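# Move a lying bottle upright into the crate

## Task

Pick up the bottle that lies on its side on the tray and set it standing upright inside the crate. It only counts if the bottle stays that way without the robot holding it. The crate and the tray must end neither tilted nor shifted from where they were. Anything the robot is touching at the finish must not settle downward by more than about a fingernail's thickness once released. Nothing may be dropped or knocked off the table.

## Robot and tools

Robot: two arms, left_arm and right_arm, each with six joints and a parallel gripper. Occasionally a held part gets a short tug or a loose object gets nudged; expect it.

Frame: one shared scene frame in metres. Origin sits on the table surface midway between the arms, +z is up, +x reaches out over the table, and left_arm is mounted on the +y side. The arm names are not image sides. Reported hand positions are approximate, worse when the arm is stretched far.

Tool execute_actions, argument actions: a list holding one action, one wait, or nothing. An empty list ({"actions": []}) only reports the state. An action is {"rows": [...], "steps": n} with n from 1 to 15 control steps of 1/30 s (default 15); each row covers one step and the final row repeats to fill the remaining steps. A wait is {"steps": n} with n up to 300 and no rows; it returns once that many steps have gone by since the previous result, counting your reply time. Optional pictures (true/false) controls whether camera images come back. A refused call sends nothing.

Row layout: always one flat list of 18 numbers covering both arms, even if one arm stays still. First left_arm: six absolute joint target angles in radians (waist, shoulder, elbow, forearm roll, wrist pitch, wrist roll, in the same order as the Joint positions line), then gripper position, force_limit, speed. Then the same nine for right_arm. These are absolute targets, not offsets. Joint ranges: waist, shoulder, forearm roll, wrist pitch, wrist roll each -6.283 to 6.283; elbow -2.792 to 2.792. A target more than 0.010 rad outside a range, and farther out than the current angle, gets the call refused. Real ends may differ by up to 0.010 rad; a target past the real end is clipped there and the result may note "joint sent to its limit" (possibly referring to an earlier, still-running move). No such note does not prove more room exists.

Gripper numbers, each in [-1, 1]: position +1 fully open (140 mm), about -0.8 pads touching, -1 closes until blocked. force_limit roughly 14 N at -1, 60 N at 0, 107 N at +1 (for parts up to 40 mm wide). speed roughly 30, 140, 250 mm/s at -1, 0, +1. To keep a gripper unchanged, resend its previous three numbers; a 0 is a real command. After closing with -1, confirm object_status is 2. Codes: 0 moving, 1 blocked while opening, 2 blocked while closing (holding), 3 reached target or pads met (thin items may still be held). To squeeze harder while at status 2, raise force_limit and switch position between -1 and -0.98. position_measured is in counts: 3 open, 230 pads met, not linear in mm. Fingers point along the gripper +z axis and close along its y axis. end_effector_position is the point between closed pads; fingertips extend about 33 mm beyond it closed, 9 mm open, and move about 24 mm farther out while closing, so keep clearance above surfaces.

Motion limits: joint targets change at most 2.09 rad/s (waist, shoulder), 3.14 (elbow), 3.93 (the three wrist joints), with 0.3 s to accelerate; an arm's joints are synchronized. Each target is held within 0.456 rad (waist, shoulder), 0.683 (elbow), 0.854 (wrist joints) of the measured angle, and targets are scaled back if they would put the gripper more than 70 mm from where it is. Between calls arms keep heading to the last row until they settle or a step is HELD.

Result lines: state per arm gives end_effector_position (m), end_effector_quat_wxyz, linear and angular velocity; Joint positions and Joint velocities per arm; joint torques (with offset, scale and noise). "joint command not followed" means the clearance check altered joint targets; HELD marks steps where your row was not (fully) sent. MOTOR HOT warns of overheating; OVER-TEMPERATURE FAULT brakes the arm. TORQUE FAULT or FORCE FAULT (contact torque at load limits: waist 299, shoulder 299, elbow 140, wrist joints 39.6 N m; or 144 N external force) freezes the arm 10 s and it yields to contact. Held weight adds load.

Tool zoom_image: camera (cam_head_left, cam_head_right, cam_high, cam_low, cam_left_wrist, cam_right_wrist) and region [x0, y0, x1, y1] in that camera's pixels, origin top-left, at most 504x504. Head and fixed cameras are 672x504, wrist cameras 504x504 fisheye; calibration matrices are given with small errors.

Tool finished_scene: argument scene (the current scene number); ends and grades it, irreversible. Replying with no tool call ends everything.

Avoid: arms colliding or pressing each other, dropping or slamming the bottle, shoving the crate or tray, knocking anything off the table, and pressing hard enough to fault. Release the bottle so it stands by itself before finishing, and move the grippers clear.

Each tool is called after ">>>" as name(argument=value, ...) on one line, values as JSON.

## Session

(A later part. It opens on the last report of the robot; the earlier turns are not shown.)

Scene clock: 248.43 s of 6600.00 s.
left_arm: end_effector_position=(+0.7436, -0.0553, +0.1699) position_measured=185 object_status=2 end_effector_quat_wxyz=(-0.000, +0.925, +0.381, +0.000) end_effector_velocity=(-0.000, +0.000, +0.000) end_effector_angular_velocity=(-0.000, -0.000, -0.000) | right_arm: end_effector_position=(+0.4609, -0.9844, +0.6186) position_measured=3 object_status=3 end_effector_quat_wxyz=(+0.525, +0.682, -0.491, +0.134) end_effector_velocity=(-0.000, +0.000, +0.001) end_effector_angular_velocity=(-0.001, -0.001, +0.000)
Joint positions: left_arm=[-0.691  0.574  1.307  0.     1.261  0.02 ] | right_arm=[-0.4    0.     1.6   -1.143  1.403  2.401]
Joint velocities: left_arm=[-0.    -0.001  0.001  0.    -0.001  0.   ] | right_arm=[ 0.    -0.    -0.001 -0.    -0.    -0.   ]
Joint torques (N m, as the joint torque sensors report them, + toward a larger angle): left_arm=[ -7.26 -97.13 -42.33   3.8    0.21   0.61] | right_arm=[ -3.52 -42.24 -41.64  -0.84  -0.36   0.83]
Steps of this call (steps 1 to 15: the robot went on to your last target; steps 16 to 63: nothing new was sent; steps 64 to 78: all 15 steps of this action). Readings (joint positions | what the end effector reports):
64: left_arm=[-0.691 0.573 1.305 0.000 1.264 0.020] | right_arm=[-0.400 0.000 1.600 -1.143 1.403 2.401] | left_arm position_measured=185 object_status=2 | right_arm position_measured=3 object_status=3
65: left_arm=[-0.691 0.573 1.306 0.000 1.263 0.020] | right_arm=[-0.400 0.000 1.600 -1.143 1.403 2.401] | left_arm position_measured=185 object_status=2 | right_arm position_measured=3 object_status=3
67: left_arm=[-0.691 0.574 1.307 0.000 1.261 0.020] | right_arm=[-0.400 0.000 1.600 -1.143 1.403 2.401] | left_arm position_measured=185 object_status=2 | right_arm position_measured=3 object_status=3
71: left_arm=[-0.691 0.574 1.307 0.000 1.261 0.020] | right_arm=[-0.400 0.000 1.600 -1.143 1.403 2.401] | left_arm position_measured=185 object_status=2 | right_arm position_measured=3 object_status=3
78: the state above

>>> execute_actions(actions=[{"rows":[[-0.6915,0.575,1.3092,0,1.2574,0.02,-1,0.3,-0.5,-0.4,0,1.6,-1.143,1.403,2.401,1,0,0]]}], pictures=false)

Scene clock: 252.37 s of 6600.00 s.
left_arm: end_effector_position=(+0.7436, -0.0553, +0.1680) position_measured=185 object_status=2 end_effector_quat_wxyz=(+0.000, +0.925, +0.381, -0.000) end_effector_velocity=(+0.000, +0.000, -0.000) end_effector_angular_velocity=(-0.000, +0.001, +0.000) | right_arm: end_effector_position=(+0.4609, -0.9844, +0.6186) position_measured=3 object_status=3 end_effector_quat_wxyz=(+0.525, +0.682, -0.491, +0.134) end_effector_velocity=(-0.000, +0.000, -0.000) end_effector_angular_velocity=(+0.000, +0.001, +0.000)
Joint positions: left_arm=[-0.691  0.575  1.309 -0.     1.257  0.02 ] | right_arm=[-0.4    0.     1.6   -1.143  1.403  2.401]
Joint velocities: left_arm=[ 0.001  0.001  0.    -0.001  0.     0.001] | right_arm=[-0.    -0.     0.001 -0.     0.    -0.001]
Joint torques (N m, as the joint torque sensors report them, + toward a larger angle): left_arm=[ -4.25 -63.35 -24.95   4.12  -1.72   0.52] | right_arm=[ -3.21 -42.96 -41.51  -0.87  -0.57   0.8 ]
Steps of this call (steps 1 to 15: the robot went on to your last target; steps 16 to 90: nothing new was sent; then 0.43 s passed at rest; steps 91 to 105: all 15 steps of this action). Readings (joint positions | what the end effector reports):
91: left_arm=[-0.691 0.574 1.307 -0.000 1.260 0.020] | right_arm=[-0.400 0.000 1.600 -1.143 1.403 2.401] | left_arm position_measured=185 object_status=2 | right_arm position_measured=3 object_status=3
92: left_arm=[-0.691 0.574 1.308 0.000 1.260 0.020] | right_arm=[-0.400 0.000 1.600 -1.143 1.403 2.401] | left_arm position_measured=185 object_status=2 | right_arm position_measured=3 object_status=3
94: left_arm=[-0.691 0.575 1.309 -0.000 1.258 0.020] | right_arm=[-0.400 0.000 1.600 -1.143 1.403 2.401] | left_arm position_measured=185 object_status=2 | right_arm position_measured=3 object_status=3
98: left_arm=[-0.691 0.575 1.309 -0.000 1.258 0.020] | right_arm=[-0.400 0.000 1.600 -1.143 1.403 2.401] | left_arm position_measured=185 object_status=2 | right_arm position_measured=3 object_status=3
105: the state above

>>> execute_actions(actions=[{"rows":[[-0.6915,0.5745,1.3082,0,1.2589,0.02,-0.3,0.3,-0.5,-0.4,0,1.6,-1.143,1.403,2.401,1,0,0]]}], pictures=false)

>>> execute_actions(actions=[{"steps":10}], pictures=false)

>>> execute_actions(actions=[{"rows":[[-0.6915,0.5306,1.1562,0,1.4548,0.02,-0.3,0.3,-0.5,-0.4,0,1.6,-1.143,1.403,2.401,1,0,0]]}], pictures=false)

>>> execute_actions(actions=[{"rows":[[-0.3,0.35,1.2,0,1.59,0.02,-0.3,0.3,-0.5,-0.4,0,1.6,-1.143,1.403,2.401,1,0,0]]}], pictures=false)

>>> execute_actions(actions=[{"steps":35}])

Scene clock: 260.43 s of 6600.00 s.
left_arm: end_effector_position=(+0.7436, -0.0553, +0.1689) position_measured=167 object_status=3 end_effector_quat_wxyz=(-0.000, +0.925, +0.381, +0.000) end_effector_velocity=(+0.000, +0.000, +0.001) end_effector_angular_velocity=(-0.001, +0.000, +0.003) | right_arm: end_effector_position=(+0.4609, -0.9844, +0.6186) position_measured=3 object_status=3 end_effector_quat_wxyz=(+0.525, +0.682, -0.491, +0.134) end_effector_velocity=(+0.000, -0.000, +0.001) end_effector_angular_velocity=(-0.000, -0.002, -0.000)
Joint positions: left_arm=[-0.691  0.575  1.308  0.     1.259  0.02 ] | right_arm=[-0.4    0.     1.6   -1.143  1.403  2.401]
Joint velocities: left_arm=[ 0.001 -0.    -0.001 -0.001  0.001 -0.002] | right_arm=[-0.     0.    -0.001  0.001 -0.     0.   ]
Joint torques (N m, as the joint torque sensors report them, + toward a larger angle): left_arm=[ -4.22 -93.78 -41.17   3.55   0.48   0.3 ] | right_arm=[ -3.62 -42.35 -41.77  -0.9   -0.39   0.79]
Steps of this call (steps 1 to 15: the robot went on to your last target; steps 16 to 90: nothing new was sent; then 4.57 s passed at rest; steps 91 to 105: all 15 steps of this action). Readings (joint positions | what the end effector reports):
91: left_arm=[-0.691 0.575 1.309 0.000 1.257 0.020] | right_arm=[-0.400 0.000 1.600 -1.143 1.403 2.401] | left_arm position_measured=185 object_status=0 | right_arm position_measured=3 object_status=3
92: left_arm=[-0.691 0.575 1.309 0.000 1.257 0.020] | right_arm=[-0.400 0.000 1.600 -1.143 1.403 2.401] | left_arm position_measured=185 object_status=0 | right_arm position_measured=3 object_status=3
94: left_arm=[-0.691 0.575 1.309 0.000 1.258 0.020] | right_arm=[-0.400 0.000 1.600 -1.143 1.403 2.401] | left_arm position_measured=175 object_status=0 | right_arm position_measured=3 object_status=3
98: left_arm=[-0.691 0.575 1.308 0.000 1.259 0.020] | right_arm=[-0.400 0.000 1.600 -1.143 1.403 2.401] | left_arm position_measured=167 object_status=0 | right_arm position_measured=3 object_status=3
105: the state above

Scene clock: 260.77 s of 6600.00 s.
left_arm: end_effector_position=(+0.7436, -0.0553, +0.1689) position_measured=167 object_status=3 end_effector_quat_wxyz=(-0.000, +0.925, +0.381, +0.000) end_effector_velocity=(+0.001, +0.000, +0.000) end_effector_angular_velocity=(+0.000, -0.002, +0.000) | right_arm: end_effector_position=(+0.4609, -0.9844, +0.6186) position_measured=3 object_status=3 end_effector_quat_wxyz=(+0.525, +0.682, -0.491, +0.134) end_effector_velocity=(+0.000, -0.000, +0.000) end_effector_angular_velocity=(-0.001, +0.000, +0.000)
Joint positions: left_arm=[-0.691  0.575  1.308  0.     1.259  0.02 ] | right_arm=[-0.4    0.     1.6   -1.143  1.403  2.401]
Joint velocities: left_arm=[ 0.    -0.    -0.     0.001 -0.001 -0.   ] | right_arm=[-0.     0.    -0.001 -0.001 -0.    -0.   ]
Joint torques (N m, as the joint torque sensors report them, + toward a larger angle): left_arm=[ -6.03 -96.05 -40.51   3.76   0.44   0.48] | right_arm=[ -3.85 -42.84 -42.23  -0.87  -0.46   0.73]
Steps of this call (steps 1 to 10: the robot went on to your last target). Readings (joint positions | what the end effector reports):
1: left_arm=[-0.691 0.575 1.308 0.000 1.259 0.020] | right_arm=[-0.400 0.000 1.600 -1.143 1.403 2.401] | left_arm position_measured=167 object_status=3 | right_arm position_measured=3 object_status=3
2: left_arm=[-0.691 0.575 1.308 0.000 1.259 0.020] | right_arm=[-0.400 0.000 1.600 -1.143 1.403 2.401] | left_arm position_measured=167 object_status=3 | right_arm position_measured=3 object_status=3
4: left_arm=[-0.691 0.575 1.308 0.000 1.259 0.020] | right_arm=[-0.400 0.000 1.600 -1.143 1.403 2.401] | left_arm position_measured=167 object_status=3 | right_arm position_measured=3 object_status=3
8: left_arm=[-0.691 0.575 1.308 0.000 1.259 0.020] | right_arm=[-0.400 0.000 1.600 -1.143 1.403 2.401] | left_arm position_measured=167 object_status=3 | right_arm position_measured=3 object_status=3
10: the state above

Scene clock: 261.27 s of 6600.00 s.
left_arm: end_effector_position=(+0.7436, -0.0553, +0.2896) position_measured=167 object_status=3 end_effector_quat_wxyz=(-0.000, +0.925, +0.381, -0.000) end_effector_velocity=(-0.000, -0.000, +0.005) end_effector_angular_velocity=(-0.002, +0.000, -0.002) | right_arm: end_effector_position=(+0.4609, -0.9844, +0.6186) position_measured=3 object_status=3 end_effector_quat_wxyz=(+0.525, +0.682, -0.491, +0.134) end_effector_velocity=(+0.000, +0.000, -0.001) end_effector_angular_velocity=(+0.003, -0.002, -0.000)
Joint positions: left_arm=[-0.691  0.531  1.157  0.     1.454  0.02 ] | right_arm=[-0.4    0.     1.6   -1.143  1.403  2.401]
Joint velocities: left_arm=[ 0.    -0.002 -0.006 -0.001  0.007  0.002] | right_arm=[0.    0.    0.    0.003 0.    0.   ]
Joint torques (N m, as the joint torque sensors report them, + toward a larger angle): left_arm=[ -4.72 -94.22 -43.67   4.     0.2    0.6 ] | right_arm=[ -3.1  -42.45 -41.62  -0.94  -0.37   0.89]
Steps of this call (steps 1 to 15: all 15 steps of this action). Readings (joint positions | what the end effector reports):
1: left_arm=[-0.691 0.574 1.308 0.000 1.259 0.020] | right_arm=[-0.400 0.000 1.600 -1.143 1.403 2.401] | left_arm position_measured=167 object_status=3 | right_arm position_measured=3 object_status=3
2: left_arm=[-0.691 0.574 1.304 -0.000 1.265 0.020] | right_arm=[-0.400 0.000 1.600 -1.143 1.403 2.401] | left_arm position_measured=167 object_status=3 | right_arm position_measured=3 object_status=3
4: left_arm=[-0.691 0.563 1.266 -0.000 1.314 0.020] | right_arm=[-0.400 0.000 1.600 -1.143 1.403 2.401] | left_arm position_measured=167 object_status=3 | right_arm position_measured=3 object_status=3
8: left_arm=[-0.691 0.539 1.185 0.000 1.418 0.020] | right_arm=[-0.400 0.000 1.600 -1.143 1.403 2.401] | left_arm position_measured=167 object_status=3 | right_arm position_measured=3 object_status=3
15: the state above

Scene clock: 261.77 s of 6600.00 s.
left_arm: end_effector_position=(+0.8085, +0.1214, +0.3596) position_measured=167 object_status=3 end_effector_quat_wxyz=(+0.000, +0.879, +0.477, +0.000) end_effector_velocity=(+0.093, +0.415, +0.154) end_effector_angular_velocity=(-0.000, -0.002, +0.494) | right_arm: end_effector_position=(+0.4609, -0.9844, +0.6186) position_measured=3 object_status=3 end_effector_quat_wxyz=(+0.525, +0.682, -0.491, +0.134) end_effector_velocity=(+0.000, +0.000, +0.000) end_effector_angular_velocity=(+0.001, -0.002, +0.000)
Joint positions: left_arm=[-0.479  0.432  1.18  -0.     1.528  0.02 ] | right_arm=[-0.4    0.     1.6   -1.143  1.403  2.401]
Joint velocities: left_arm=[ 0.491 -0.227  0.056  0.     0.169 -0.003] | right_arm=[ 0.    -0.001 -0.001  0.002 -0.    -0.001]
Joint torques (N m, as the joint torque sensors report them, + toward a larger angle): left_arm=[ -5.37 -85.65 -41.58   4.12   0.6    0.46] | right_arm=[ -3.73 -42.59 -41.47  -0.95  -0.51   0.83]
Steps of this call (steps 1 to 15: all 15 steps of this action). Readings (joint positions | what the end effector reports):
1: left_arm=[-0.691 0.531 1.156 0.000 1.455 0.020] | right_arm=[-0.400 0.000 1.600 -1.143 1.403 2.401] | left_arm position_measured=167 object_status=3 | right_arm position_measured=3 object_status=3
2: left_arm=[-0.689 0.529 1.157 -0.000 1.456 0.020] | right_arm=[-0.400 0.000 1.600 -1.143 1.403 2.401] | left_arm position_measured=167 object_status=3 | right_arm position_measured=3 object_status=3
4: left_arm=[-0.662 0.517 1.160 -0.000 1.465 0.020] | right_arm=[-0.400 0.000 1.600 -1.143 1.403 2.401] | left_arm position_measured=167 object_status=3 | right_arm position_measured=3 object_status=3
8: left_arm=[-0.594 0.485 1.168 -0.000 1.489 0.020] | right_arm=[-0.400 0.000 1.600 -1.143 1.403 2.401] | left_arm position_measured=167 object_status=3 | right_arm position_measured=3 object_status=3
15: the state above

Scene clock: 262.93 s of 6600.00 s.
left_arm: end_effector_position=(+0.8256, +0.2717, +0.4140) position_measured=167 object_status=3 end_effector_quat_wxyz=(+0.001, +0.833, +0.554, +0.000) end_effector_velocity=(+0.000, -0.001, +0.000) end_effector_angular_velocity=(-0.003, -0.000, +0.001) | right_arm: end_effector_position=(+0.4609, -0.9844, +0.6186) position_measured=3 object_status=3 end_effector_quat_wxyz=(+0.525, +0.682, -0.491, +0.134) end_effector_velocity=(-0.000, -0.000, +0.001) end_effector_angular_velocity=(-0.001, +0.000, +0.000)
Joint positions: left_arm=[-0.3   0.35  1.2  -0.    1.59  0.02] | right_arm=[-0.4    0.     1.6   -1.143  1.403  2.401]
Joint velocities: left_arm=[ 0.     0.    -0.001 -0.002 -0.001 -0.   ] | right_arm=[-0.    -0.    -0.    -0.001  0.    -0.   ]
Joint torques (N m, as the joint torque sensors report them, + toward a larger angle): left_arm=[ -5.14 -77.14 -43.72   3.85   0.51   0.31] | right_arm=[ -3.36 -42.48 -41.87  -0.87  -0.45   0.76]
Steps of this call (steps 1 to 30: the robot went on to your last target; steps 31 to 35: nothing new was sent). Readings (joint positions | what the end effector reports):
1: left_arm=[-0.462 0.425 1.182 -0.000 1.534 0.020] | right_arm=[-0.400 0.000 1.600 -1.143 1.403 2.401] | left_arm position_measured=167 object_status=3 | right_arm position_measured=3 object_status=3
2: left_arm=[-0.445 0.417 1.184 -0.000 1.540 0.020] | right_arm=[-0.400 0.000 1.600 -1.143 1.403 2.401] | left_arm position_measured=167 object_status=3 | right_arm position_measured=3 object_status=3
4: left_arm=[-0.412 0.401 1.188 -0.000 1.551 0.020] | right_arm=[-0.400 0.000 1.600 -1.143 1.403 2.401] | left_arm position_measured=167 object_status=3 | right_arm position_measured=3 object_status=3
8: left_arm=[-0.344 0.370 1.195 -0.000 1.575 0.020] | right_arm=[-0.400 0.000 1.600 -1.143 1.403 2.401] | left_arm position_measured=167 object_status=3 | right_arm position_measured=3 object_status=3
35: the state above
All arms were judged still, so your last target was given up. Only a new action makes them travel on or press farther. Fingers that are still opening or closing keep moving.
camera_calibration (this result's frames):
cam_left_wrist: T_world_to_cam=[[0.993629, -0.109174, 0.0279852, -0.805306], [-0.112416, -0.942344, 0.315199, 0.230728], [-0.00803974, -0.316337, -0.948613, 0.672627], [0, 0, 0, 1]] pos_world=[0.83152, 0.342284, 0.587874]
cam_right_wrist: T_world_to_cam=[[-0.830608, 0.114682, 0.544921, 0.146509], [-0.211846, 0.839909, -0.499675, 1.24328], [-0.514988, -0.530473, -0.67334, 0.315776], [0, 0, 0, 1]] pos_world=[0.547696, -0.893536, 0.754025]

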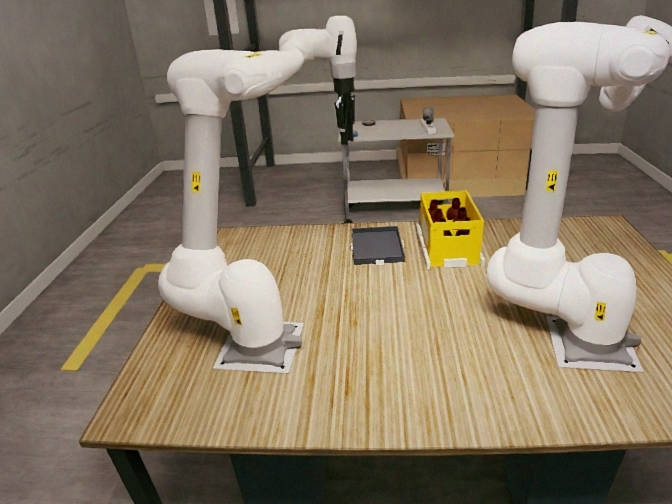

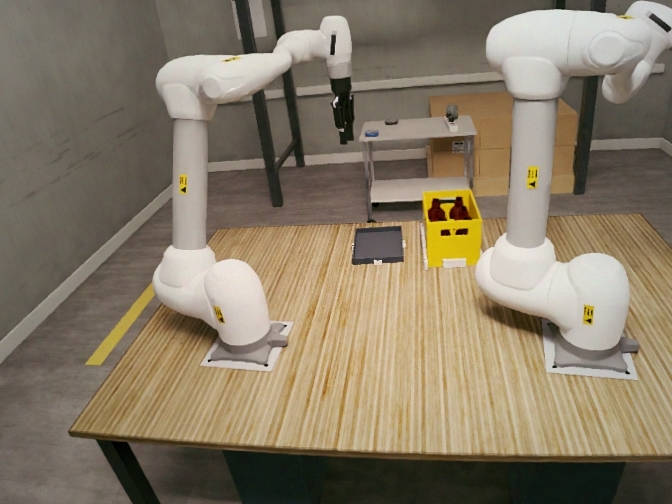

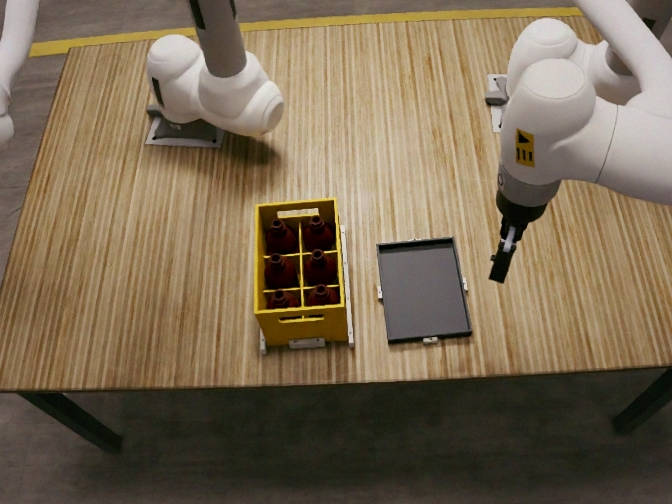

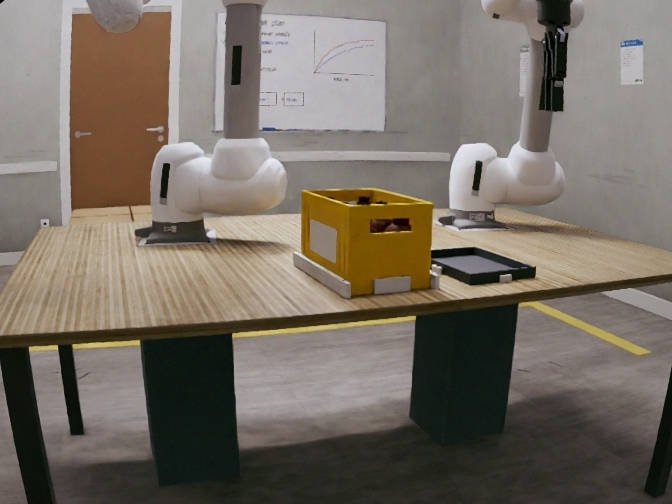

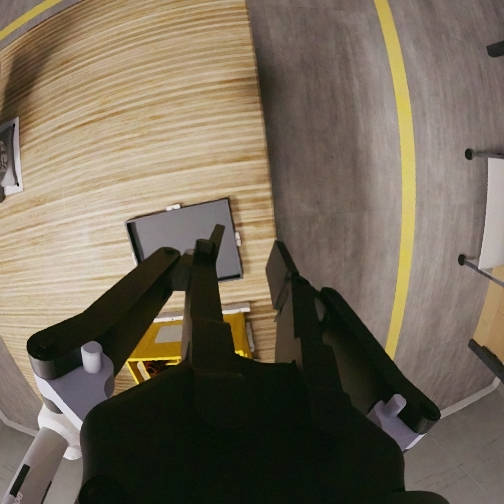

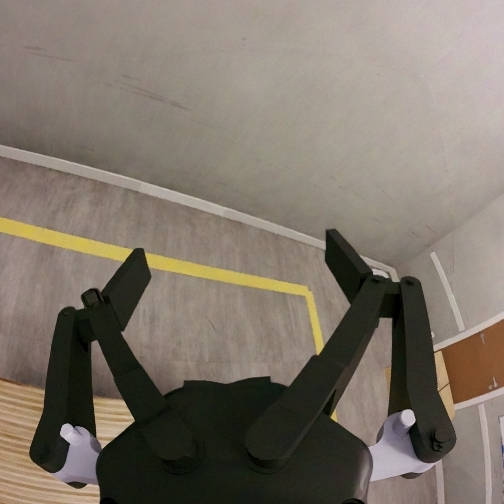

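>>> finished_scene(scene=2)

The scene is finished: the task was done.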